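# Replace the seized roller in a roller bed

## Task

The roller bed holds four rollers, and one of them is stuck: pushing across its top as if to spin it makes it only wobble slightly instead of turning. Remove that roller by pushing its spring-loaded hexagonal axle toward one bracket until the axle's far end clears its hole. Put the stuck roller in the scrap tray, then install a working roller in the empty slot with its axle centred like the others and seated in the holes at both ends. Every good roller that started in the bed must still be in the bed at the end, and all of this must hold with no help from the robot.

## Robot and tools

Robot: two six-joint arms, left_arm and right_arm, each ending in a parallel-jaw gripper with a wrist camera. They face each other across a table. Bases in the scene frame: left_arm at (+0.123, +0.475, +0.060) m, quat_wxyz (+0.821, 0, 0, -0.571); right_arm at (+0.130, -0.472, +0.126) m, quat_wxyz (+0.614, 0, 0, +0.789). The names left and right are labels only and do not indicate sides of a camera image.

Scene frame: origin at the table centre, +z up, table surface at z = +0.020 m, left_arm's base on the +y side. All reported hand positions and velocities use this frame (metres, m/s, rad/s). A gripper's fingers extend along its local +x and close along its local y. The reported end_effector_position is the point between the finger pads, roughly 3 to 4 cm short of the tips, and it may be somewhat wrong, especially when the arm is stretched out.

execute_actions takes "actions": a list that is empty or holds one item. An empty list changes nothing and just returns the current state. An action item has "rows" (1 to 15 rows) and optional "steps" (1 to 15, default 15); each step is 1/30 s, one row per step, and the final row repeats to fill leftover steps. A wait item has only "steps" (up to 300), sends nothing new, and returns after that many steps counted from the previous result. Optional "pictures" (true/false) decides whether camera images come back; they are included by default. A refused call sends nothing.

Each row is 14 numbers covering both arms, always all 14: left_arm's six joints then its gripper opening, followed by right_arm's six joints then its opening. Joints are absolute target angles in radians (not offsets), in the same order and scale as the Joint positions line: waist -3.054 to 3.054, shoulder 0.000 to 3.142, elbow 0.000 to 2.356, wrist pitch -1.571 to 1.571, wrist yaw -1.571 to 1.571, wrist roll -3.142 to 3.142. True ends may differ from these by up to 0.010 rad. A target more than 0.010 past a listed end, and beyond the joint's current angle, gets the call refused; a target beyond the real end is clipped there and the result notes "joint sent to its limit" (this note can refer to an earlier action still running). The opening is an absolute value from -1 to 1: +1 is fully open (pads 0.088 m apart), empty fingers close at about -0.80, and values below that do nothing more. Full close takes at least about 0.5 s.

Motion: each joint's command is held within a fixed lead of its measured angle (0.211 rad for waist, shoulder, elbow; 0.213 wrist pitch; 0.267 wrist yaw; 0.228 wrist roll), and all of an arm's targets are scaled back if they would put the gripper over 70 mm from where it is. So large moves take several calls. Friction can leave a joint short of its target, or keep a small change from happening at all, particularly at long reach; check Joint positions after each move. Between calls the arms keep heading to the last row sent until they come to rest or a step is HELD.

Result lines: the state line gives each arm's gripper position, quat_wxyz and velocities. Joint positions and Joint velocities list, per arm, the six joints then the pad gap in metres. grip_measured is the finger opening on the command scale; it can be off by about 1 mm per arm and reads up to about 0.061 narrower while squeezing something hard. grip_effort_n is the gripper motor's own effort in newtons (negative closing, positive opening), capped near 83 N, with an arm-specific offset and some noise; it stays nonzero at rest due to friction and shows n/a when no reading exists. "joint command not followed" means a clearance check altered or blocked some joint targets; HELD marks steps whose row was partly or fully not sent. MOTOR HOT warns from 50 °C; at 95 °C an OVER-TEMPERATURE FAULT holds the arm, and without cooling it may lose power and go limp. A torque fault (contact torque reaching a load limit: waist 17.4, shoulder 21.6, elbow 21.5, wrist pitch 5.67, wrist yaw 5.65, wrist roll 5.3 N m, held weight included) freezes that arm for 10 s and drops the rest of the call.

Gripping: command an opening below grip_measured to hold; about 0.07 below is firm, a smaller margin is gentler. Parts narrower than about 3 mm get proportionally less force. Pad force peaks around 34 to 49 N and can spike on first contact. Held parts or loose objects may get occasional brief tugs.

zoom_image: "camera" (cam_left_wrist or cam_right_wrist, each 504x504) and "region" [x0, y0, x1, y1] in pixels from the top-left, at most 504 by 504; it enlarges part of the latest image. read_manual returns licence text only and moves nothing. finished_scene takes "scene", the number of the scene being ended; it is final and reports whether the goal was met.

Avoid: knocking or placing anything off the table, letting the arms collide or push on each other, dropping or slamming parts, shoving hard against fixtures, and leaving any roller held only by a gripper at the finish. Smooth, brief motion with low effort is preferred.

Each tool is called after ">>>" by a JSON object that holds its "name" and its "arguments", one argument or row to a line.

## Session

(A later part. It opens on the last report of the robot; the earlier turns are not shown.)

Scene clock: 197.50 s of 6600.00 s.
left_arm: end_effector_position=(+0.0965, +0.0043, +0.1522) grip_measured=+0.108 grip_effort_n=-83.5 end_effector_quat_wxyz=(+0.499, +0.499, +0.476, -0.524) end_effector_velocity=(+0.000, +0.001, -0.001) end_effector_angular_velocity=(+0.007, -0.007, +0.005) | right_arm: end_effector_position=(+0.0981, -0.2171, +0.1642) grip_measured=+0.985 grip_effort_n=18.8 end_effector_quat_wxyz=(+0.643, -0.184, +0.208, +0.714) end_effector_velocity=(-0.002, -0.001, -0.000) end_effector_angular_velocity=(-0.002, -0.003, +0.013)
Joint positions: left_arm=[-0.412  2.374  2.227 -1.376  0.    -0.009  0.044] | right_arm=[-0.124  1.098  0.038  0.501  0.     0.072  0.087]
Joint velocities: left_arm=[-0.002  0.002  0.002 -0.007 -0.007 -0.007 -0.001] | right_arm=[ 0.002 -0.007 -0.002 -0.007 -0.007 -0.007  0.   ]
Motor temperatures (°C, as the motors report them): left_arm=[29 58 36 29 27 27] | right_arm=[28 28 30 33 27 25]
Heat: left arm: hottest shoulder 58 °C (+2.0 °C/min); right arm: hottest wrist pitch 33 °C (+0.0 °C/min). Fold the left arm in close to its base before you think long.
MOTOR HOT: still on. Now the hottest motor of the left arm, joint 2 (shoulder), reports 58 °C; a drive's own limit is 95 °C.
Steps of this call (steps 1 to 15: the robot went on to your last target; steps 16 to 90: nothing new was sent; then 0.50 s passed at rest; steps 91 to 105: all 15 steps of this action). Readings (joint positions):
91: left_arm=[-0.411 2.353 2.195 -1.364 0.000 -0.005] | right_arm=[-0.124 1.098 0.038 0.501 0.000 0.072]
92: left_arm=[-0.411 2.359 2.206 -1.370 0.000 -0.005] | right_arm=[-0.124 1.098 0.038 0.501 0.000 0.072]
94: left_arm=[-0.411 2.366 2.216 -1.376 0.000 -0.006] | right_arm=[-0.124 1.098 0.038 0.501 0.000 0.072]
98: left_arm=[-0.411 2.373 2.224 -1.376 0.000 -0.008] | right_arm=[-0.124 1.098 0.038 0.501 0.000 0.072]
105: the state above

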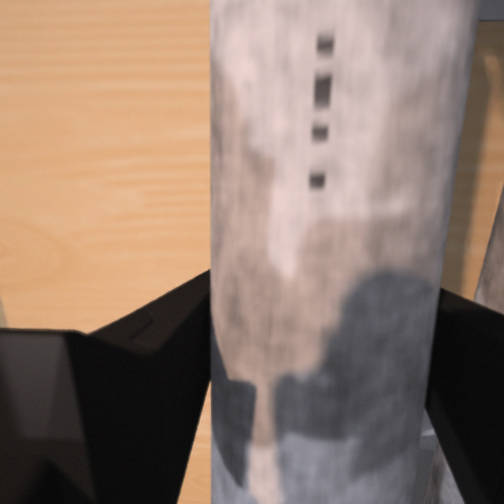

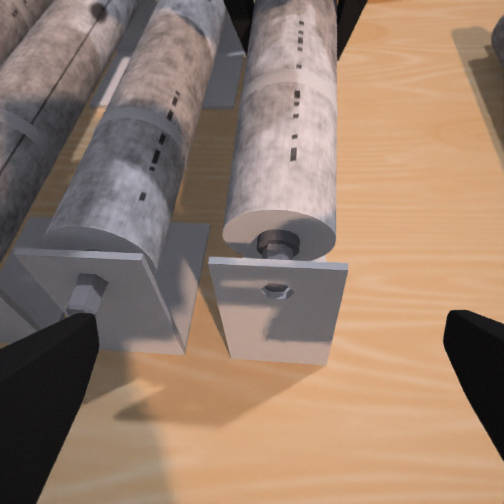

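Spring is compressing; move end +x and slightly down.

>>> {"name": "execute_actions", "arguments": {
  "actions": [
    {"rows":[[-0.404,2.372,2.262,-1.37,0,-0.02,0,-0.12,1.1,0.03,0.5,0,0.07,1]]}
  ]
}}

>>> {"name": "zoom_image", "arguments": {
  "camera": "cam_right_wrist",
  "region": [180,180,380,380]
}}

Scene clock: 201.20 s of 6600.00 s.
left_arm: end_effector_position=(+0.0965, +0.0057, +0.1497) grip_measured=+0.108 grip_effort_n=-83.5 end_effector_quat_wxyz=(+0.497, +0.502, +0.480, -0.521) end_effector_velocity=(-0.002, +0.002, +0.003) end_effector_angular_velocity=(+0.003, +0.006, -0.025) | right_arm: end_effector_position=(+0.0981, -0.2171, +0.1642) grip_measured=+0.985 grip_effort_n=18.8 end_effector_quat_wxyz=(+0.643, -0.184, +0.208, +0.714) end_effector_velocity=(-0.003, +0.000, +0.002) end_effector_angular_velocity=(+0.011, +0.007, +0.020)
Joint positions: left_arm=[-0.412  2.38   2.229 -1.384  0.001 -0.012  0.044] | right_arm=[-0.124  1.098  0.038  0.501  0.     0.072  0.087]
Joint velocities: left_arm=[-0.002 -0.007 -0.002 -0.007  0.007  0.022  0.   ] | right_arm=[-0.002 -0.007 -0.002  0.007 -0.022 -0.007 -0.   ]
Motor temperatures (°C, as the motors report them): left_arm=[29 58 37 29 27 27] | right_arm=[28 28 30 33 27 25]
Heat: left arm: hottest shoulder 58 °C (+2.0 °C/min); right arm: hottest wrist pitch 33 °C (+0.0 °C/min). Fold the left arm in close to its base before you think long.
MOTOR HOT: still on. Now the hottest motor of the left arm, joint 2 (shoulder), reports 58 °C; a drive's own limit is 95 °C.
Steps of this call (steps 1 to 15: the robot went on to your last target; steps 16 to 90: nothing new was sent; then 0.20 s passed at rest; steps 91 to 105: all 15 steps of this action). Readings (joint positions):
91: left_arm=[-0.412 2.375 2.228 -1.377 0.000 -0.009] | right_arm=[-0.124 1.098 0.038 0.501 0.000 0.072]
92: left_arm=[-0.412 2.376 2.228 -1.378 0.000 -0.010] | right_arm=[-0.124 1.098 0.038 0.501 0.000 0.072]
94: left_arm=[-0.412 2.377 2.229 -1.381 0.000 -0.011] | right_arm=[-0.124 1.098 0.038 0.501 0.000 0.072]
98: left_arm=[-0.412 2.379 2.229 -1.383 0.001 -0.012] | right_arm=[-0.124 1.098 0.038 0.501 0.000 0.072]
105: the state above

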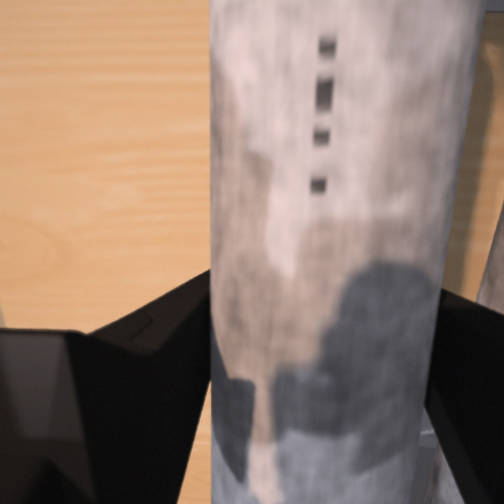

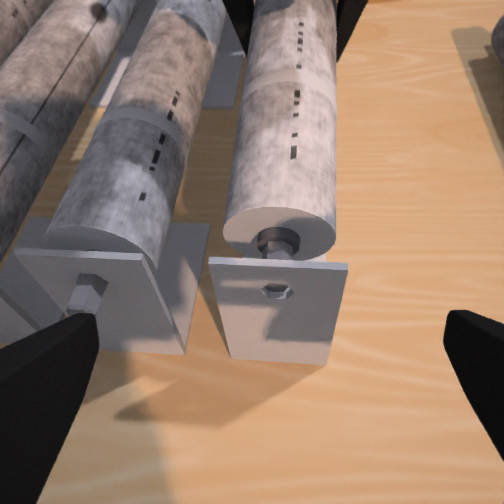

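Region (180, 180, 380, 380) of cam_right_wrist's 504x504 image, scaled by 2.520, with more detail than that image has.

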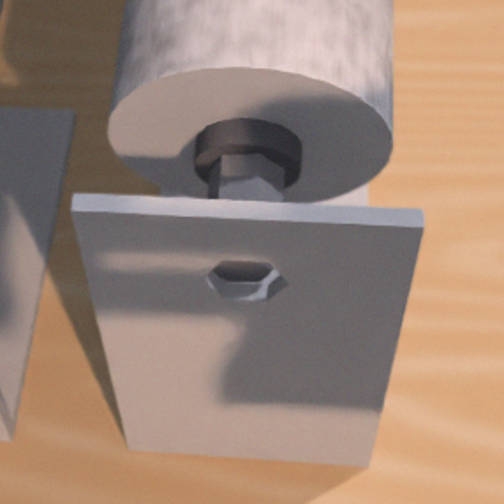

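>>> {"name": "execute_actions", "arguments": {
  "actions": [
    {"rows":[[-0.408,2.372,2.275,-1.335,0,-0.02,0,-0.12,1.35,0.0,0.95,0,0.05,1]]}
  ]
}}

>>> {"name": "zoom_image", "arguments": {
  "camera": "cam_right_wrist",
  "region": [140,200,420,480]
}}

Scene clock: 203.73 s of 6600.00 s.
left_arm: end_effector_position=(+0.0960, -0.0018, +0.1484) grip_measured=+0.108 grip_effort_n=-83.5 end_effector_quat_wxyz=(+0.504, +0.494, +0.474, -0.527) end_effector_velocity=(+0.000, +0.006, -0.001) end_effector_angular_velocity=(+0.026, -0.008, +0.005) | right_arm: end_effector_position=(+0.0953, -0.1949, +0.1801) grip_measured=+0.985 grip_effort_n=18.8 end_effector_quat_wxyz=(+0.653, -0.128, +0.147, +0.732) end_effector_velocity=(+0.001, +0.003, +0.006) end_effector_angular_velocity=(+0.039, -0.018, -0.001)
Joint positions: left_arm=[-0.412  2.388  2.237 -1.356  0.001 -0.013  0.044] | right_arm=[-0.124  1.344  0.015  0.94   0.     0.053  0.087]
Joint velocities: left_arm=[-0.002 -0.002 -0.007 -0.022 -0.007 -0.007 -0.   ] | right_arm=[-0.002  0.012 -0.002  0.051  0.007 -0.022 -0.   ]
Motor temperatures (°C, as the motors report them): left_arm=[29 59 37 30 27 27] | right_arm=[28 28 30 33 27 25]
Heat: left arm: hottest shoulder 59 °C (+4.1 °C/min); right arm: hottest wrist pitch 33 °C (+0.0 °C/min). Fold the left arm in close to its base before you think long.
MOTOR HOT: still on. Now the hottest motor of the left arm, joint 2 (shoulder), reports 59 °C; a drive's own limit is 95 °C.
joint sent to its limit (right arm) — the command would take joint 3 (elbow) past its lower limit, so that joint was sent only as far as its limit.
Steps of this call (steps 1 to 15: the robot went on to your last target; steps 16 to 61: nothing new was sent; steps 62 to 76: all 15 steps of this action). Readings (joint positions):
62: left_arm=[-0.412 2.380 2.230 -1.384 0.001 -0.012] | right_arm=[-0.124 1.121 0.035 0.531 0.000 0.070]
63: left_arm=[-0.412 2.381 2.232 -1.379 0.001 -0.012] | right_arm=[-0.124 1.172 0.031 0.595 0.000 0.065]
65: left_arm=[-0.412 2.383 2.235 -1.366 0.001 -0.013] | right_arm=[-0.124 1.262 0.025 0.689 0.000 0.059]
69: left_arm=[-0.412 2.388 2.236 -1.358 0.001 -0.013] | right_arm=[-0.124 1.326 0.015 0.874 0.000 0.055]
76: the state above

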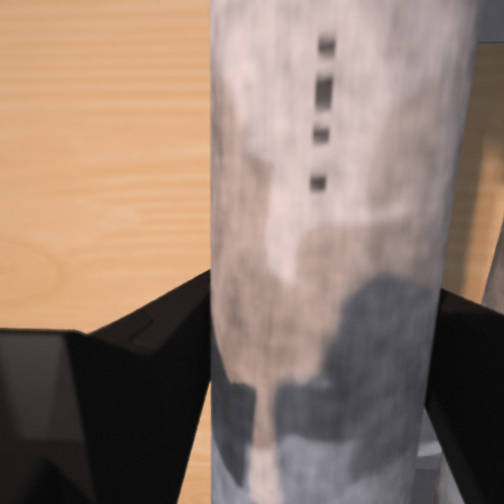

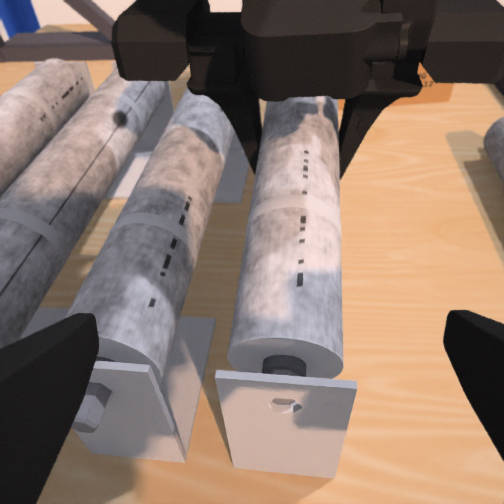

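Region (140, 200, 420, 480) of cam_right_wrist's 504x504 image, scaled by 1.800, with more detail than that image has.

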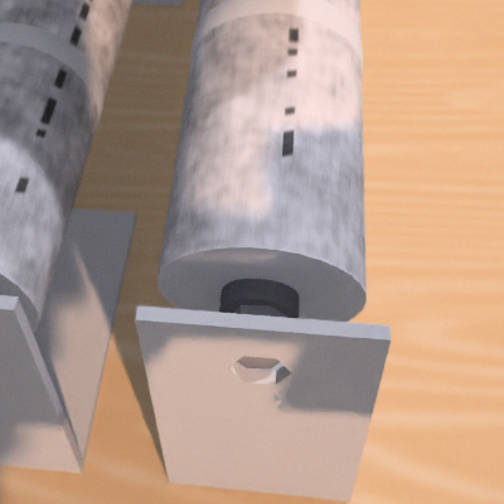

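>>> {"name": "execute_actions", "arguments": {
  "actions": [
    {"rows":[[-0.395,2.372,2.275,-1.345,0,-0.045,0,-0.12,1.1,0.03,0.5,0,0.07,1]]}
  ]
}}

>>> {"name": "zoom_image", "arguments": {
  "camera": "cam_right_wrist",
  "region": [180,180,380,380]
}}

Scene clock: 207.33 s of 6600.00 s.
left_arm: end_effector_position=(+0.0955, -0.0009, +0.1487) grip_measured=+0.108 grip_effort_n=-83.5 end_effector_quat_wxyz=(+0.505, +0.489, +0.481, -0.524) end_effector_velocity=(+0.000, +0.002, -0.002) end_effector_angular_velocity=(+0.013, +0.007, +0.009) | right_arm: end_effector_position=(+0.0985, -0.2206, +0.1589) grip_measured=+0.985 grip_effort_n=18.8 end_effector_quat_wxyz=(+0.641, -0.191, +0.211, +0.713) end_effector_velocity=(+0.000, -0.007, -0.009) end_effector_angular_velocity=(-0.051, -0.009, +0.008)
Joint positions: left_arm=[-0.41   2.388  2.238 -1.362  0.009 -0.03   0.044] | right_arm=[-0.124  1.107  0.026  0.508  0.     0.067  0.087]
Joint velocities: left_arm=[ 0.002  0.002 -0.002 -0.007  0.007 -0.007 -0.   ] | right_arm=[-0.002 -0.017 -0.002 -0.066 -0.007 -0.007 -0.   ]
Motor temperatures (°C, as the motors report them): left_arm=[29 60 38 30 27 27] | right_arm=[28 28 30 34 27 25]
Heat: left arm: hottest shoulder 60 °C (+5.0 °C/min); right arm: hottest wrist pitch 34 °C (+1.0 °C/min). Fold the left arm in close to its base before you think long.
MOTOR HOT: still on. Now the hottest motor of the left arm, joint 2 (shoulder), reports 60 °C; a drive's own limit is 95 °C.
joint sent to its limit (right arm) — the command would take joint 3 (elbow) past its lower limit, so that joint was sent only as far as its limit.
Steps of this call (steps 1 to 15: the robot went on to your last target; steps 16 to 90: nothing new was sent; then 0.10 s passed at rest; steps 91 to 105: all 15 steps of this action). Readings (joint positions):
91: left_arm=[-0.412 2.388 2.237 -1.356 0.001 -0.015] | right_arm=[-0.124 1.325 0.015 0.920 0.000 0.053]
92: left_arm=[-0.411 2.388 2.237 -1.356 0.003 -0.020] | right_arm=[-0.124 1.276 0.017 0.855 0.000 0.056]
94: left_arm=[-0.410 2.388 2.237 -1.358 0.006 -0.025] | right_arm=[-0.124 1.187 0.020 0.762 0.000 0.061]
98: left_arm=[-0.410 2.388 2.238 -1.361 0.008 -0.029] | right_arm=[-0.124 1.124 0.026 0.574 0.000 0.066]
105: the state above

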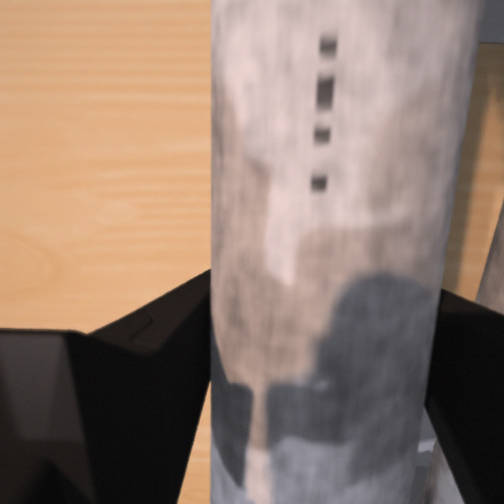

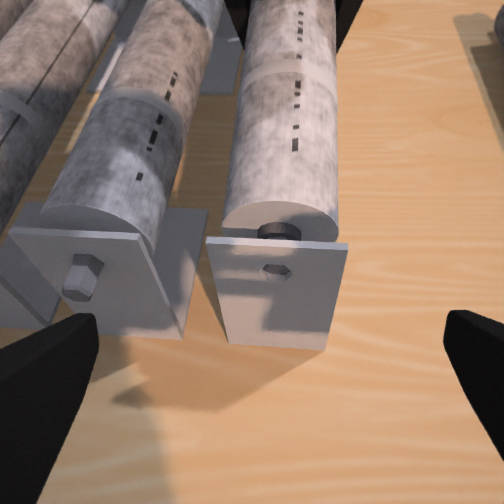

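Region (180, 180, 380, 380) of cam_right_wrist's 504x504 image, scaled by 2.520, with more detail than that image has.

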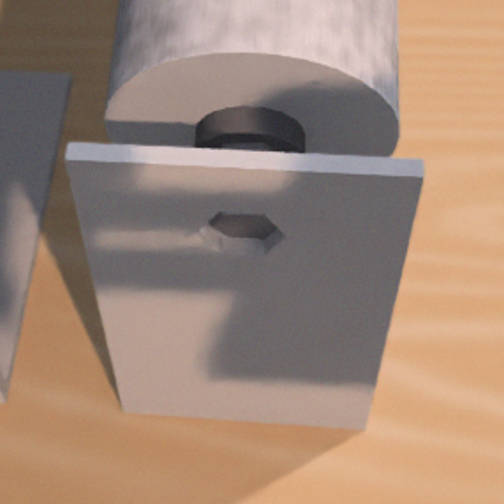

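Entering. Relax the side load and push down a little.

>>> {"name": "execute_actions", "arguments": {
  "actions": [
    {"rows":[[-0.408,2.39,2.275,-1.335,0,-0.02,0,-0.12,1.1,0.03,0.5,0,0.07,-0.2]]}
  ]
}}

Scene clock: 209.97 s of 6600.00 s.
left_arm: end_effector_position=(+0.0955, -0.0028, +0.1465) grip_measured=+0.108 grip_effort_n=-83.5 end_effector_quat_wxyz=(+0.505, +0.490, +0.478, -0.525) end_effector_velocity=(+0.000, +0.000, +0.003) end_effector_angular_velocity=(-0.002, +0.008, +0.009) | right_arm: end_effector_position=(+0.0986, -0.2212, +0.1583) grip_measured=-0.185 grip_effort_n=-14.2 end_effector_quat_wxyz=(+0.641, -0.192, +0.212, +0.712) end_effector_velocity=(-0.004, -0.003, -0.003) end_effector_angular_velocity=(-0.019, +0.012, +0.032)
Joint positions: left_arm=[-0.411  2.396  2.242 -1.355  0.006 -0.024  0.044] | right_arm=[-0.124  1.105  0.026  0.501  0.     0.068  0.03 ]
Joint velocities: left_arm=[ 0.002 -0.002  0.007 -0.007  0.007 -0.007 -0.   ] | right_arm=[-0.002 -0.007 -0.002 -0.022 -0.037 -0.007 -0.007]
Motor temperatures (°C, as the motors report them): left_arm=[29 60 38 30 27 27] | right_arm=[28 28 30 34 27 25]
Heat: left arm: hottest shoulder 60 °C (+5.1 °C/min); right arm: hottest wrist pitch 34 °C (+1.0 °C/min). Fold the left arm in close to its base before you think long.
MOTOR HOT: still on. Now the hottest motor of the left arm, joint 2 (shoulder), reports 60 °C; a drive's own limit is 95 °C.
Steps of this call (steps 1 to 15: the robot went on to your last target; steps 16 to 64: nothing new was sent; steps 65 to 79: all 15 steps of this action). Readings (joint positions):
65: left_arm=[-0.410 2.390 2.238 -1.362 0.009 -0.030] | right_arm=[-0.124 1.105 0.026 0.501 0.000 0.068]
66: left_arm=[-0.411 2.391 2.239 -1.361 0.009 -0.030] | right_arm=[-0.124 1.105 0.026 0.501 0.000 0.068]
68: left_arm=[-0.411 2.394 2.241 -1.358 0.008 -0.028] | right_arm=[-0.124 1.105 0.026 0.501 0.000 0.068]
72: left_arm=[-0.411 2.395 2.242 -1.356 0.006 -0.025] | right_arm=[-0.124 1.105 0.026 0.501 0.000 0.068]
79: the state above

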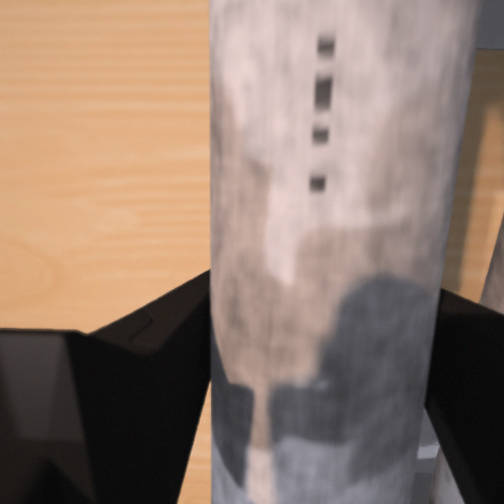

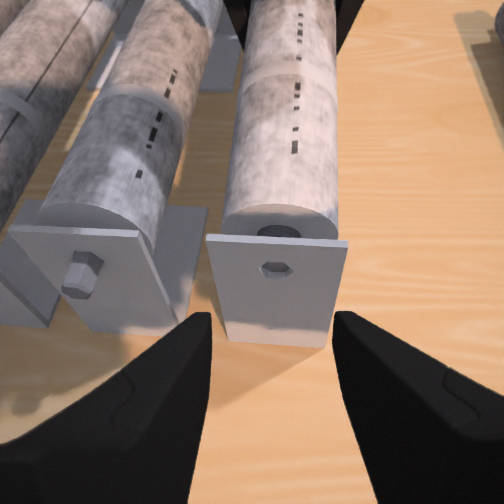

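>>> {"name": "execute_actions", "arguments": {
  "actions": [
    {"rows":[[-0.41,2.385,2.275,-1.29,0,-0.015,0,-0.12,1.1,0.03,0.5,0,0.07,-0.2]]}
  ]
}}

>>> {"name": "execute_actions", "arguments": {
  "actions": [
    {"rows":[[-0.41,2.375,2.19,-1.21,0,-0.015,0,-0.12,1.1,0.03,0.5,0,0.07,-0.2]]}
  ]
}}

Scene clock: 213.33 s of 6600.00 s.
left_arm: end_effector_position=(+0.0955, -0.0108, +0.1429) grip_measured=+0.108 grip_effort_n=-83.5 end_effector_quat_wxyz=(+0.511, +0.485, +0.469, -0.533) end_effector_velocity=(-0.002, -0.001, +0.001) end_effector_angular_velocity=(-0.007, +0.008, +0.004) | right_arm: end_effector_position=(+0.0986, -0.2212, +0.1583) grip_measured=-0.197 grip_effort_n=-14.7 end_effector_quat_wxyz=(+0.641, -0.192, +0.212, +0.712) end_effector_velocity=(-0.002, -0.003, -0.003) end_effector_angular_velocity=(-0.014, +0.016, +0.012)
Joint positions: left_arm=[-0.411  2.405  2.242 -1.318  0.002 -0.019  0.044] | right_arm=[-0.124  1.105  0.026  0.501  0.     0.068  0.029]
Joint velocities: left_arm=[-0.002 -0.002 -0.002  0.007  0.007 -0.007 -0.   ] | right_arm=[-0.002 -0.002 -0.007 -0.007 -0.022  0.007  0.   ]
Motor temperatures (°C, as the motors report them): left_arm=[29 61 39 31 27 27] | right_arm=[28 27 30 34 27 25]
Heat: left arm: hottest shoulder 61 °C (+7.1 °C/min); right arm: hottest wrist pitch 34 °C (+1.0 °C/min). Fold the left arm in close to its base before you think long.
MOTOR HOT: still on. Now the hottest motor of the left arm, joint 2 (shoulder), reports 61 °C; a drive's own limit is 95 °C.
Steps of this call (steps 1 to 15: the robot went on to your last target; steps 16 to 86: nothing new was sent; steps 87 to 101: all 15 steps of this action). Readings (joint positions):
87: left_arm=[-0.411 2.396 2.242 -1.353 0.006 -0.023] | right_arm=[-0.124 1.105 0.026 0.501 0.000 0.068]
88: left_arm=[-0.411 2.396 2.242 -1.344 0.004 -0.022] | right_arm=[-0.124 1.105 0.026 0.501 0.000 0.068]
90: left_arm=[-0.411 2.398 2.242 -1.325 0.003 -0.020] | right_arm=[-0.124 1.105 0.026 0.501 0.000 0.068]
94: left_arm=[-0.411 2.405 2.242 -1.318 0.002 -0.020] | right_arm=[-0.124 1.105 0.026 0.501 0.000 0.068]
101: the state above

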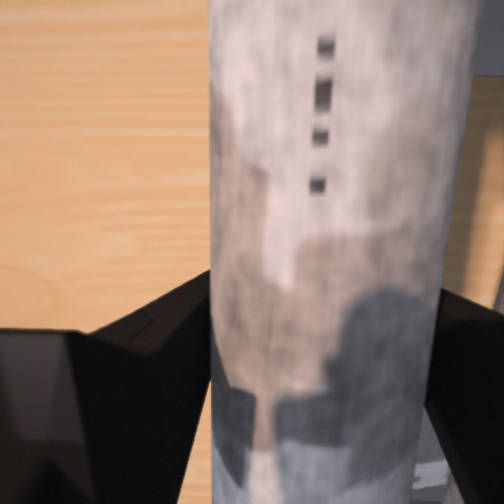

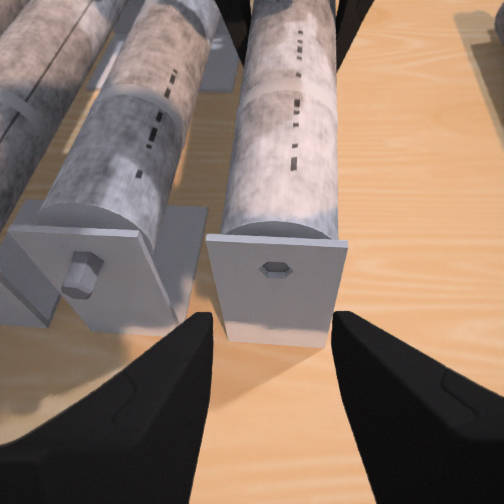

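Scene clock: 213.83 s of 6600.00 s.
left_arm: end_effector_position=(+0.0960, -0.0114, +0.1294) grip_measured=+0.108 grip_effort_n=-83.5 end_effector_quat_wxyz=(+0.512, +0.484, +0.467, -0.534) end_effector_velocity=(+0.000, +0.004, -0.002) end_effector_angular_velocity=(+0.017, -0.006, +0.020) | right_arm: end_effector_position=(+0.0986, -0.2212, +0.1583) grip_measured=-0.197 grip_effort_n=-14.7 end_effector_quat_wxyz=(+0.641, -0.192, +0.212, +0.712) end_effector_velocity=(-0.000, -0.000, +0.000) end_effector_angular_velocity=(-0.001, -0.015, +0.016)
Joint positions: left_arm=[-0.411  2.398  2.176 -1.254  0.    -0.017  0.044] | right_arm=[-0.124  1.105  0.026  0.501  0.     0.068  0.029]
Joint velocities: left_arm=[-0.002 -0.002 -0.012 -0.007 -0.007 -0.022 -0.   ] | right_arm=[-0.002 -0.002  0.002 -0.007 -0.007 -0.022 -0.   ]
Motor temperatures (°C, as the motors report them): left_arm=[29 61 39 31 27 27] | right_arm=[28 27 30 34 27 25]
Heat: left arm: hottest shoulder 61 °C (+7.1 °C/min); right arm: hottest wrist pitch 34 °C (+1.0 °C/min). Fold the left arm in close to its base before you think long.
MOTOR HOT: still on. Now the hottest motor of the left arm, joint 2 (shoulder), reports 61 °C; a drive's own limit is 95 °C.
Steps of this call (steps 1 to 15: all 15 steps of this action). Readings (joint positions):
1: left_arm=[-0.411 2.405 2.236 -1.313 0.002 -0.019] | right_arm=[-0.124 1.105 0.026 0.501 0.000 0.068]
2: left_arm=[-0.411 2.403 2.220 -1.299 0.002 -0.019] | right_arm=[-0.124 1.105 0.026 0.501 0.000 0.068]
4: left_arm=[-0.411 2.401 2.199 -1.276 0.000 -0.018] | right_arm=[-0.124 1.105 0.026 0.501 0.000 0.068]
8: left_arm=[-0.411 2.400 2.182 -1.259 0.000 -0.017] | right_arm=[-0.124 1.105 0.026 0.501 0.000 0.068]
15: the state above

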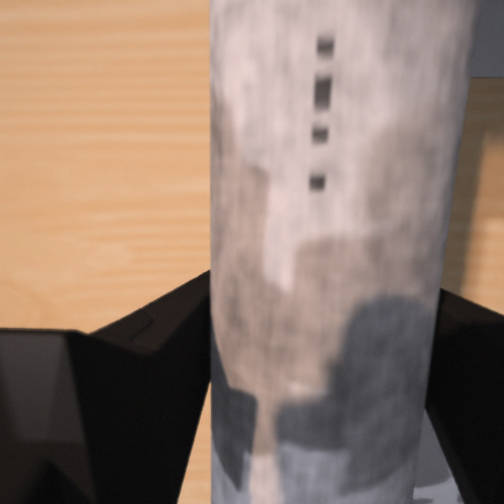

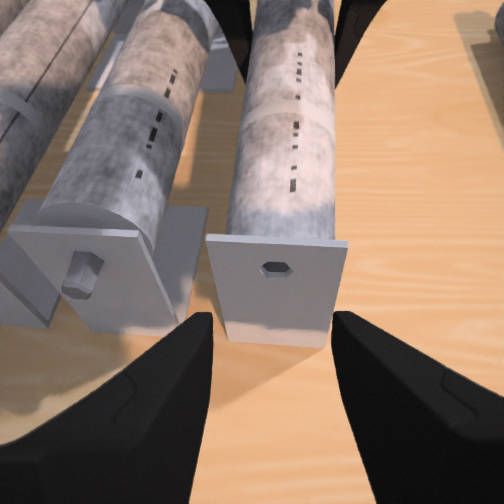

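>>> {"name": "execute_actions", "arguments": {
  "actions": [
    {"rows":[[-0.41,2.345,2.19,-1.23,0,-0.015,0,-0.12,1.1,0.03,0.5,0,0.07,-0.2]]}
  ]
}}

>>> {"name": "execute_actions", "arguments": {
  "actions": [
    {"rows":[[-0.41,2.33,2.19,-1.23,0,-0.015,0,-0.12,1.1,0.03,0.5,0,0.07,-0.2]]}
  ]
}}

>>> {"name": "zoom_image", "arguments": {
  "camera": "cam_right_wrist",
  "region": [180,180,380,380]
}}

Scene clock: 222.20 s of 6600.00 s.
left_arm: end_effector_position=(+0.0960, -0.0114, +0.1317) grip_measured=+0.108 grip_effort_n=-83.5 end_effector_quat_wxyz=(+0.514, +0.483, +0.466, -0.535) end_effector_velocity=(-0.002, +0.002, +0.000) end_effector_angular_velocity=(+0.007, -0.007, +0.001) | right_arm: end_effector_position=(+0.0986, -0.2212, +0.1584) grip_measured=-0.197 grip_effort_n=-14.7 end_effector_quat_wxyz=(+0.641, -0.192, +0.212, +0.712) end_effector_velocity=(-0.001, -0.003, -0.004) end_effector_angular_velocity=(-0.020, -0.017, +0.021)
Joint positions: left_arm=[-0.411  2.392  2.174 -1.253  0.    -0.017  0.044] | right_arm=[-0.124  1.104  0.026  0.501  0.     0.068  0.029]
Joint velocities: left_arm=[-0.007 -0.002 -0.002 -0.007 -0.007 -0.007 -0.   ] | right_arm=[ 0.002 -0.002 -0.002 -0.022 -0.007 -0.022 -0.   ]
Motor temperatures (°C, as the motors report them): left_arm=[29 64 38 36 27 27] | right_arm=[28 27 31 34 27 25]
Heat: left arm: hottest shoulder 64 °C (+10.0 °C/min); right arm: hottest wrist pitch 34 °C (+2.0 °C/min). Fold the left arm in close to its base before you think long.
MOTOR HOT: still on. Now the hottest motor of the left arm, joint 2 (shoulder), reports 64 °C; a drive's own limit is 95 °C.
Steps of this call (steps 1 to 15: the robot went on to your last target; steps 16 to 90: nothing new was sent; then 4.87 s passed at rest; steps 91 to 105: all 15 steps of this action). Readings (joint positions):
91: left_arm=[-0.411 2.395 2.175 -1.253 0.000 -0.017] | right_arm=[-0.124 1.105 0.026 0.501 0.000 0.068]
92: left_arm=[-0.411 2.393 2.174 -1.252 0.000 -0.017] | right_arm=[-0.124 1.105 0.026 0.501 0.000 0.068]
94: left_arm=[-0.411 2.392 2.174 -1.252 0.000 -0.017] | right_arm=[-0.124 1.105 0.026 0.501 0.000 0.068]
98: left_arm=[-0.411 2.392 2.174 -1.253 0.000 -0.017] | right_arm=[-0.124 1.104 0.026 0.501 0.000 0.068]
105: the state above

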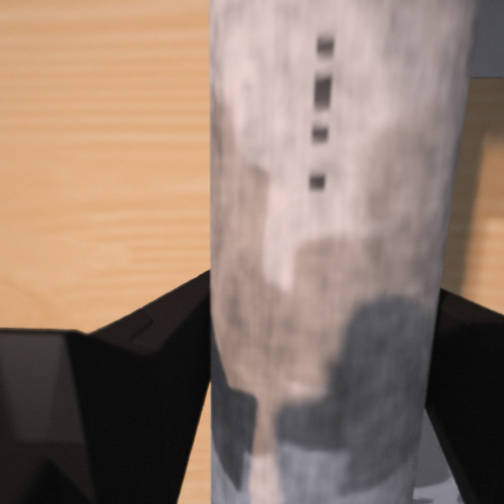

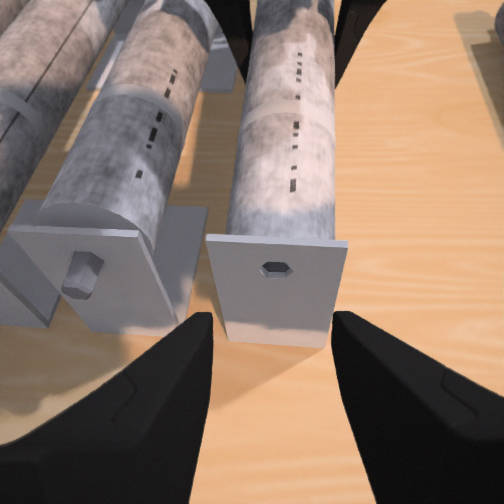

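Scene clock: 222.70 s of 6600.00 s.
left_arm: end_effector_position=(+0.0960, -0.0108, +0.1330) grip_measured=+0.108 grip_effort_n=-83.5 end_effector_quat_wxyz=(+0.514, +0.483, +0.465, -0.535) end_effector_velocity=(+0.000, +0.005, -0.002) end_effector_angular_velocity=(+0.027, +0.007, +0.009) | right_arm: end_effector_position=(+0.0986, -0.2212, +0.1584) grip_measured=-0.197 grip_effort_n=-14.7 end_effector_quat_wxyz=(+0.641, -0.192, +0.212, +0.712) end_effector_velocity=(+0.002, -0.005, -0.007) end_effector_angular_velocity=(-0.037, -0.002, -0.013)
Joint positions: left_arm=[-0.411  2.387  2.17  -1.253  0.    -0.017  0.044] | right_arm=[-0.124  1.104  0.026  0.501  0.     0.068  0.029]
Joint velocities: left_arm=[ 0.002  0.002 -0.002 -0.022  0.007 -0.007 -0.   ] | right_arm=[-0.002 -0.002 -0.002 -0.037  0.007  0.007 -0.   ]
Motor temperatures (°C, as the motors report them): left_arm=[29 64 38 36 27 27] | right_arm=[28 27 31 34 27 25]
Heat: left arm: hottest shoulder 64 °C (+10.1 °C/min); right arm: hottest wrist pitch 34 °C (+2.0 °C/min). Fold the left arm in close to its base before you think long.
MOTOR HOT: still on. Now the hottest motor of the left arm, joint 2 (shoulder), reports 64 °C; a drive's own limit is 95 °C.
Steps of this call (steps 1 to 15: all 15 steps of this action). Readings (joint positions):
1: left_arm=[-0.411 2.391 2.174 -1.253 0.000 -0.017] | right_arm=[-0.124 1.104 0.026 0.501 0.000 0.068]
2: left_arm=[-0.411 2.390 2.173 -1.253 0.000 -0.017] | right_arm=[-0.124 1.104 0.026 0.501 0.000 0.068]
4: left_arm=[-0.411 2.388 2.172 -1.253 0.000 -0.017] | right_arm=[-0.124 1.104 0.026 0.501 0.000 0.068]
8: left_arm=[-0.411 2.387 2.171 -1.253 0.000 -0.017] | right_arm=[-0.124 1.104 0.026 0.501 0.000 0.068]
15: the state above

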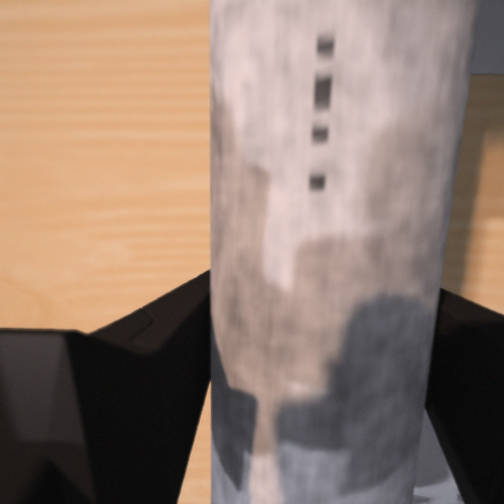

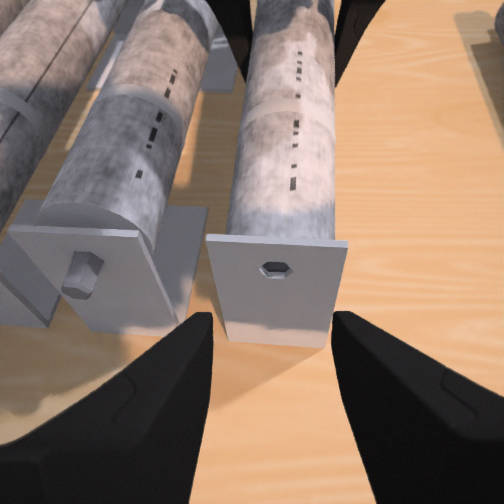

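Region (180, 180, 380, 380) of cam_right_wrist's 504x504 image, scaled by 2.520, with more detail than that image has.

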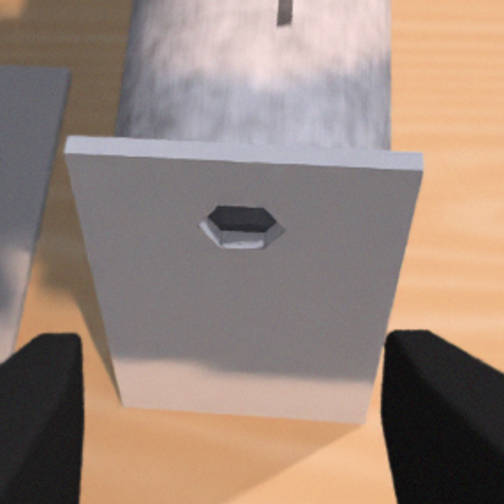

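>>> {"name": "execute_actions", "arguments": {
  "actions": [
    {"rows":[[-0.41,2.29,2.13,-1.185,0,-0.015,0,-0.12,1.1,0.03,0.5,0,0.07,-0.2]]}
  ]
}}

>>> {"name": "execute_actions", "arguments": {
  "actions": [
    {"rows":[[-0.41,2.255,2.075,-1.14,0,-0.015,0,-0.12,1.1,0.03,0.5,0,0.07,-0.2]]}
  ]
}}

Scene clock: 227.47 s of 6600.00 s.
left_arm: end_effector_position=(+0.0959, -0.0082, +0.1336) grip_measured=+0.108 grip_effort_n=-83.5 end_effector_quat_wxyz=(+0.518, +0.478, +0.461, -0.540) end_effector_velocity=(-0.002, +0.002, +0.000) end_effector_angular_velocity=(+0.008, +0.009, +0.019) | right_arm: end_effector_position=(+0.0986, -0.2212, +0.1584) grip_measured=-0.197 grip_effort_n=-14.7 end_effector_quat_wxyz=(+0.641, -0.192, +0.212, +0.712) end_effector_velocity=(-0.001, -0.004, -0.005) end_effector_angular_velocity=(-0.027, +0.002, +0.015)
Joint positions: left_arm=[-0.411  2.352  2.109 -1.209  0.001 -0.017  0.044] | right_arm=[-0.124  1.104  0.026  0.501  0.     0.068  0.029]
Joint velocities: left_arm=[-0.002 -0.002 -0.002 -0.007  0.007 -0.022  0.   ] | right_arm=[-0.007  0.002 -0.002 -0.022 -0.022 -0.007  0.   ]
Motor temperatures (°C, as the motors report them): left_arm=[29 68 39 37 27 27] | right_arm=[28 27 31 34 27 25]
Heat: left arm: hottest shoulder 68 °C (+15.2 °C/min); right arm: hottest wrist pitch 34 °C (+2.0 °C/min). Fold the left arm in close to its base before you think long.
MOTOR HOT: still on. Now the hottest motor of the left arm, joint 2 (shoulder), reports 68 °C; a drive's own limit is 95 °C.
Steps of this call (steps 1 to 15: the robot went on to your last target; steps 16 to 90: nothing new was sent; then 1.27 s passed at rest; steps 91 to 105: all 15 steps of this action). Readings (joint positions):
91: left_arm=[-0.411 2.383 2.163 -1.247 0.000 -0.017] | right_arm=[-0.124 1.104 0.026 0.501 0.000 0.068]
92: left_arm=[-0.411 2.374 2.148 -1.234 0.000 -0.017] | right_arm=[-0.124 1.104 0.026 0.501 0.000 0.068]
94: left_arm=[-0.411 2.362 2.127 -1.225 0.001 -0.017] | right_arm=[-0.124 1.104 0.026 0.501 0.000 0.068]
98: left_arm=[-0.411 2.354 2.114 -1.213 0.001 -0.017] | right_arm=[-0.124 1.104 0.026 0.501 0.000 0.068]
105: the state above

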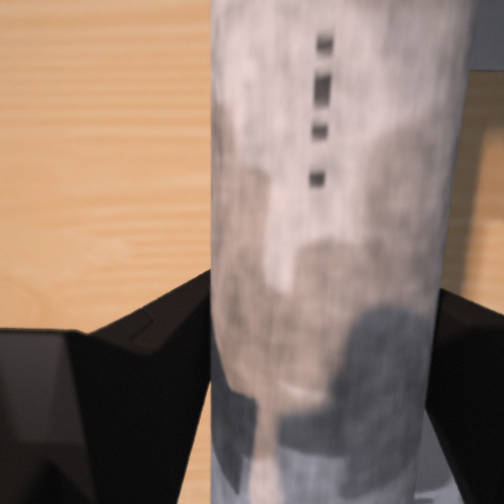

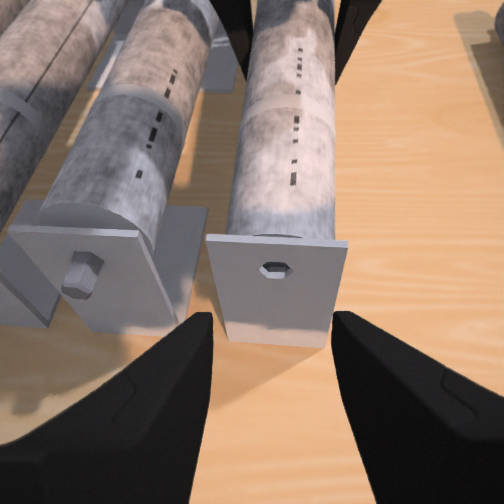

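Scene clock: 227.97 s of 6600.00 s.
left_arm: end_effector_position=(+0.0959, -0.0079, +0.1341) grip_measured=+0.108 grip_effort_n=-83.5 end_effector_quat_wxyz=(+0.524, +0.471, +0.454, -0.546) end_effector_velocity=(-0.003, -0.001, +0.001) end_effector_angular_velocity=(-0.008, -0.008, -0.014) | right_arm: end_effector_position=(+0.0986, -0.2212, +0.1584) grip_measured=-0.197 grip_effort_n=-14.7 end_effector_quat_wxyz=(+0.641, -0.192, +0.212, +0.712) end_effector_velocity=(+0.001, -0.002, -0.003) end_effector_angular_velocity=(-0.013, +0.009, -0.005)
Joint positions: left_arm=[-0.411  2.321  2.055 -1.16   0.001 -0.017  0.044] | right_arm=[-0.124  1.104  0.026  0.501  0.     0.068  0.029]
Joint velocities: left_arm=[-0.007 -0.002 -0.002  0.007 -0.007  0.007 -0.   ] | right_arm=[-0.007  0.002 -0.002 -0.007 -0.007  0.007  0.   ]
Motor temperatures (°C, as the motors report them): left_arm=[29 69 39 37 27 27] | right_arm=[28 27 31 34 27 25]
Heat: left arm: hottest shoulder 69 °C (+16.1 °C/min); right arm: hottest wrist pitch 34 °C (+2.0 °C/min). Fold the left arm in close to its base before you think long.
MOTOR HOT: still on. Now the hottest motor of the left arm, joint 2 (shoulder), reports 69 °C; a drive's own limit is 95 °C.
Steps of this call (steps 1 to 15: all 15 steps of this action). Readings (joint positions):
1: left_arm=[-0.411 2.349 2.104 -1.204 0.001 -0.017] | right_arm=[-0.124 1.104 0.026 0.501 0.000 0.068]
2: left_arm=[-0.411 2.340 2.089 -1.191 0.001 -0.017] | right_arm=[-0.124 1.104 0.026 0.501 0.000 0.068]
4: left_arm=[-0.411 2.330 2.072 -1.175 0.001 -0.017] | right_arm=[-0.124 1.104 0.026 0.501 0.000 0.068]
8: left_arm=[-0.411 2.323 2.059 -1.163 0.001 -0.017] | right_arm=[-0.124 1.104 0.026 0.501 0.000 0.068]
15: the state above

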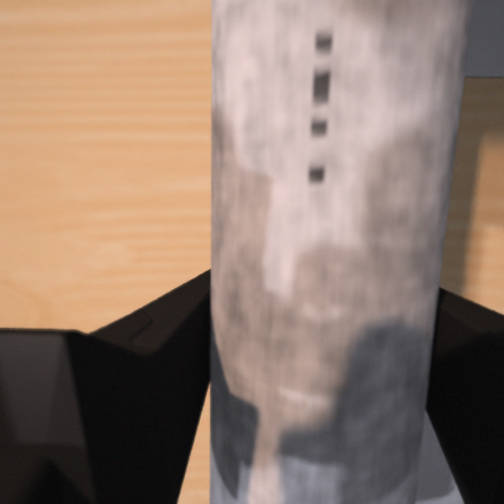

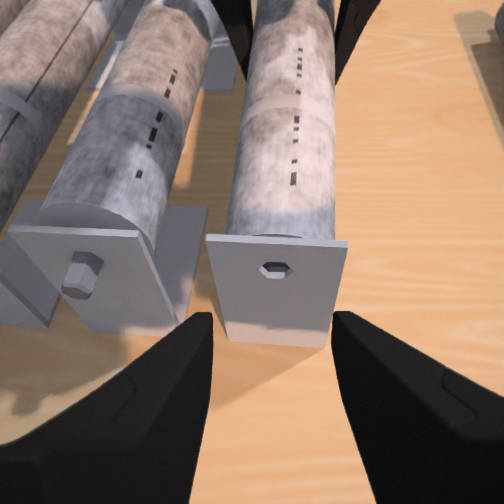

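>>> {"name": "execute_actions", "arguments": {
  "actions": [
    {"rows":[[-0.41,2.255,2.13,-1.18,0,-0.015,0,-0.12,1.1,0.03,0.5,0,0.07,-0.2]]}
  ]
}}

Scene clock: 231.87 s of 6600.00 s.
left_arm: end_effector_position=(+0.0961, -0.0049, +0.1451) grip_measured=+0.108 grip_effort_n=-83.5 end_effector_quat_wxyz=(+0.522, +0.472, +0.455, -0.545) end_effector_velocity=(+0.002, +0.002, +0.000) end_effector_angular_velocity=(+0.007, -0.007, +0.011) | right_arm: end_effector_position=(+0.0986, -0.2212, +0.1584) grip_measured=-0.197 grip_effort_n=-14.7 end_effector_quat_wxyz=(+0.641, -0.192, +0.212, +0.712) end_effector_velocity=(+0.001, -0.002, -0.003) end_effector_angular_velocity=(-0.018, +0.008, -0.005)
Joint positions: left_arm=[-0.411  2.311  2.083 -1.203  0.001 -0.017  0.044] | right_arm=[-0.124  1.104  0.026  0.501  0.     0.068  0.029]
Joint velocities: left_arm=[ 0.002 -0.002 -0.002 -0.007 -0.007 -0.007  0.   ] | right_arm=[-0.007 -0.002  0.002 -0.022 -0.007  0.007 -0.   ]
Motor temperatures (°C, as the motors report them): left_arm=[29 72 39 37 27 27] | right_arm=[28 27 31 34 27 25]
Heat: left arm: hottest shoulder 72 °C (+19.1 °C/min); right arm: hottest wrist pitch 34 °C (+1.0 °C/min). Fold the left arm in close to its base before you think long.
MOTOR HOT: still on. Now the hottest motor of the left arm, joint 2 (shoulder), reports 72 °C; a drive's own limit is 95 °C.
Steps of this call (steps 1 to 15: the robot went on to your last target; steps 16 to 90: nothing new was sent; then 0.40 s passed at rest; steps 91 to 105: all 15 steps of this action). Readings (joint positions):
91: left_arm=[-0.411 2.321 2.056 -1.160 0.001 -0.017] | right_arm=[-0.124 1.104 0.026 0.501 0.000 0.068]
92: left_arm=[-0.411 2.321 2.061 -1.165 0.001 -0.017] | right_arm=[-0.124 1.104 0.026 0.501 0.000 0.068]
94: left_arm=[-0.411 2.321 2.069 -1.174 0.001 -0.017] | right_arm=[-0.124 1.104 0.026 0.501 0.000 0.068]
98: left_arm=[-0.411 2.314 2.082 -1.202 0.001 -0.017] | right_arm=[-0.124 1.104 0.026 0.501 0.000 0.068]
105: the state above

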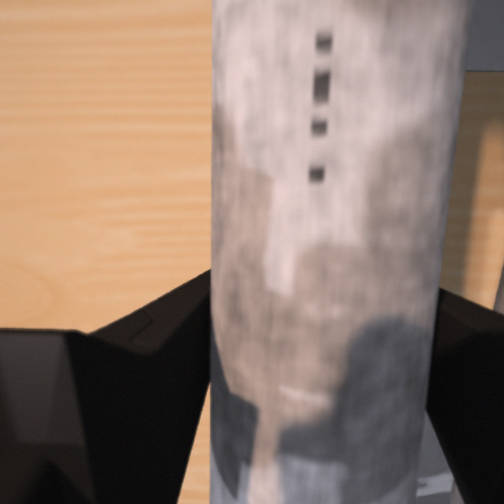

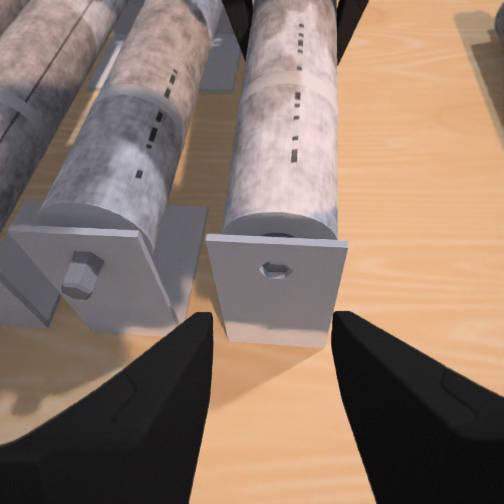

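>>> {"name": "execute_actions", "arguments": {
  "actions": [
    {"rows":[[-0.41,2.248,2.14,-1.185,0,-0.015,0,-0.12,1.1,0.03,0.5,0,0.07,-0.2]]}
  ]
}}

>>> {"name": "execute_actions", "arguments": {
  "actions": [
    {"rows":[[-0.41,2.275,2.13,-1.185,0,-0.015,0,-0.12,1.1,0.03,0.5,0,0.07,-0.2]]}
  ]
}}

>>> {"name": "zoom_image", "arguments": {
  "camera": "cam_right_wrist",
  "region": [220,200,330,310]
}}

Scene clock: 237.27 s of 6600.00 s.
left_arm: end_effector_position=(+0.0961, -0.0054, +0.1476) grip_measured=+0.108 grip_effort_n=-83.5 end_effector_quat_wxyz=(+0.523, +0.471, +0.455, -0.546) end_effector_velocity=(+0.000, +0.002, +0.000) end_effector_angular_velocity=(+0.007, -0.009, -0.009) | right_arm: end_effector_position=(+0.0986, -0.2212, +0.1584) grip_measured=-0.197 grip_effort_n=-14.7 end_effector_quat_wxyz=(+0.641, -0.192, +0.212, +0.712) end_effector_velocity=(-0.001, -0.004, -0.005) end_effector_angular_velocity=(-0.026, -0.005, +0.013)
Joint positions: left_arm=[-0.411  2.311  2.092 -1.209  0.001 -0.017  0.044] | right_arm=[-0.124  1.104  0.026  0.501  0.     0.068  0.029]
Joint velocities: left_arm=[-0.002 -0.002 -0.002 -0.007 -0.007  0.007 -0.   ] | right_arm=[ 0.002  0.002 -0.002 -0.022 -0.007 -0.007 -0.   ]
Motor temperatures (°C, as the motors report them): left_arm=[29 75 40 37 27 27] | right_arm=[28 27 31 34 27 25]
Heat: left arm: hottest shoulder 75 °C (+22.1 °C/min); right arm: hottest wrist pitch 34 °C (+1.0 °C/min). Fold the left arm in close to its base before you think long.
MOTOR HOT: still on. Now the hottest motor of the left arm, joint 2 (shoulder), reports 75 °C; a drive's own limit is 95 °C.
Steps of this call (steps 1 to 15: the robot went on to your last target; steps 16 to 90: nothing new was sent; then 1.90 s passed at rest; steps 91 to 105: all 15 steps of this action). Readings (joint positions):
91: left_arm=[-0.411 2.311 2.084 -1.204 0.001 -0.017] | right_arm=[-0.124 1.104 0.026 0.501 0.000 0.068]
92: left_arm=[-0.411 2.311 2.085 -1.205 0.001 -0.017] | right_arm=[-0.124 1.104 0.026 0.501 0.000 0.068]
94: left_arm=[-0.411 2.311 2.087 -1.208 0.001 -0.017] | right_arm=[-0.124 1.104 0.026 0.501 0.000 0.068]
98: left_arm=[-0.411 2.311 2.091 -1.209 0.001 -0.017] | right_arm=[-0.124 1.104 0.026 0.501 0.000 0.068]
105: the state above

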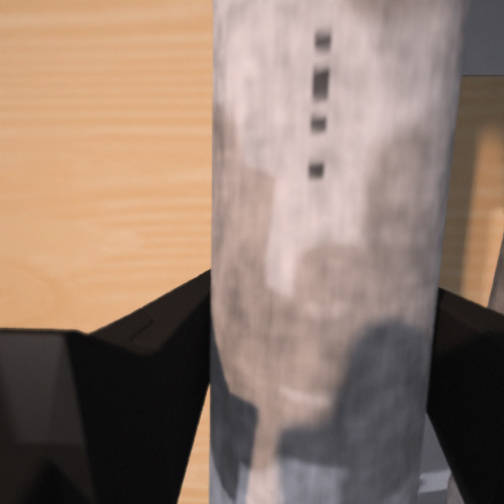

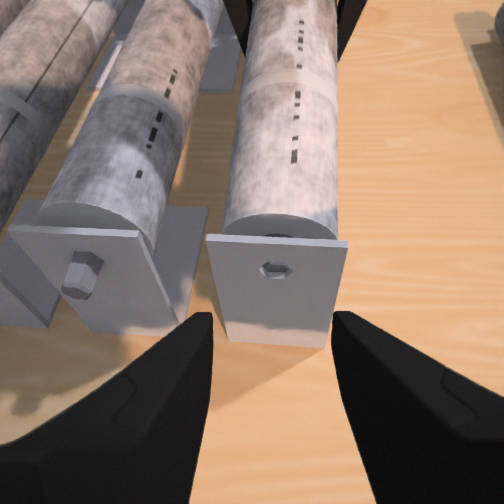

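Scene clock: 237.77 s of 6600.00 s.
left_arm: end_effector_position=(+0.0961, -0.0054, +0.1476) grip_measured=+0.108 grip_effort_n=-83.5 end_effector_quat_wxyz=(+0.523, +0.471, +0.455, -0.546) end_effector_velocity=(+0.000, +0.002, +0.002) end_effector_angular_velocity=(+0.002, -0.006, +0.006) | right_arm: end_effector_position=(+0.0986, -0.2212, +0.1584) grip_measured=-0.197 grip_effort_n=-14.7 end_effector_quat_wxyz=(+0.641, -0.192, +0.212, +0.712) end_effector_velocity=(+0.002, -0.001, -0.002) end_effector_angular_velocity=(-0.006, -0.011, -0.005)
Joint positions: left_arm=[-0.411  2.311  2.092 -1.209  0.001 -0.017  0.044] | right_arm=[-0.124  1.104  0.026  0.501  0.     0.068  0.029]
Joint velocities: left_arm=[-0.002 -0.007 -0.002 -0.007 -0.007 -0.007  0.   ] | right_arm=[-0.002 -0.002 -0.002 -0.007  0.007 -0.007  0.   ]
Motor temperatures (°C, as the motors report them): left_arm=[29 75 40 37 27 27] | right_arm=[28 27 31 34 27 25]
Heat: left arm: hottest shoulder 75 °C (+22.3 °C/min); right arm: hottest wrist pitch 34 °C (+1.0 °C/min). Fold the left arm in close to its base before you think long.
MOTOR HOT: still on. Now the hottest motor of the left arm, joint 2 (shoulder), reports 75 °C; a drive's own limit is 95 °C.
Steps of this call (steps 1 to 15: all 15 steps of this action). Readings (joint positions):
1: left_arm=[-0.411 2.311 2.092 -1.209 0.001 -0.017] | right_arm=[-0.124 1.104 0.026 0.501 0.000 0.068]
2: left_arm=[-0.411 2.311 2.092 -1.209 0.001 -0.017] | right_arm=[-0.124 1.104 0.026 0.501 0.000 0.068]
4: left_arm=[-0.411 2.311 2.092 -1.209 0.001 -0.017] | right_arm=[-0.124 1.104 0.026 0.501 0.000 0.068]
8: left_arm=[-0.411 2.311 2.092 -1.209 0.001 -0.017] | right_arm=[-0.124 1.104 0.026 0.501 0.000 0.068]
15: the state above

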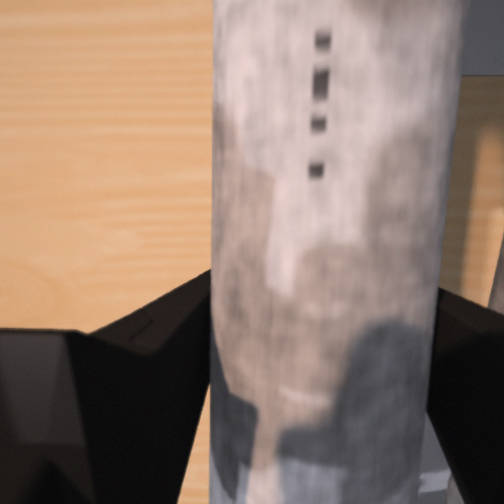

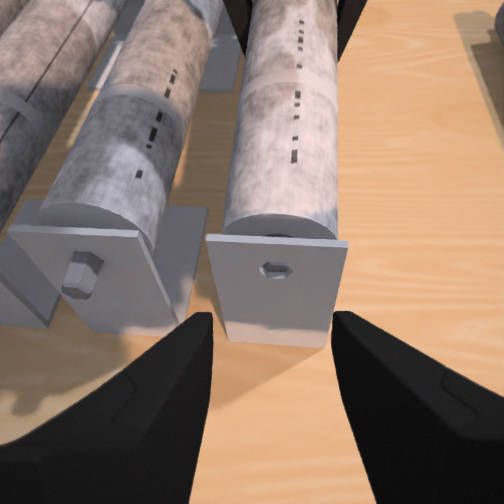

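Region (220, 200, 330, 310) of cam_right_wrist's 504x504 image, scaled by 4.582, with more detail than that image has.

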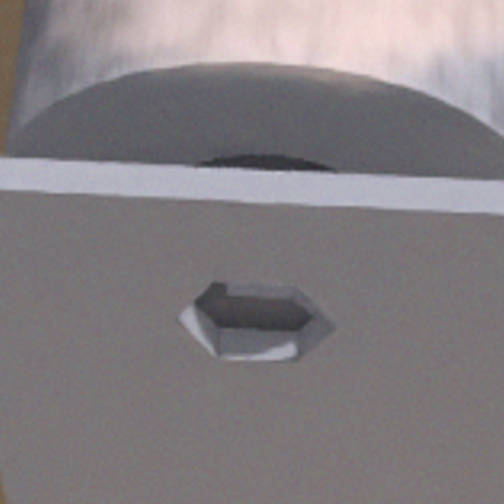

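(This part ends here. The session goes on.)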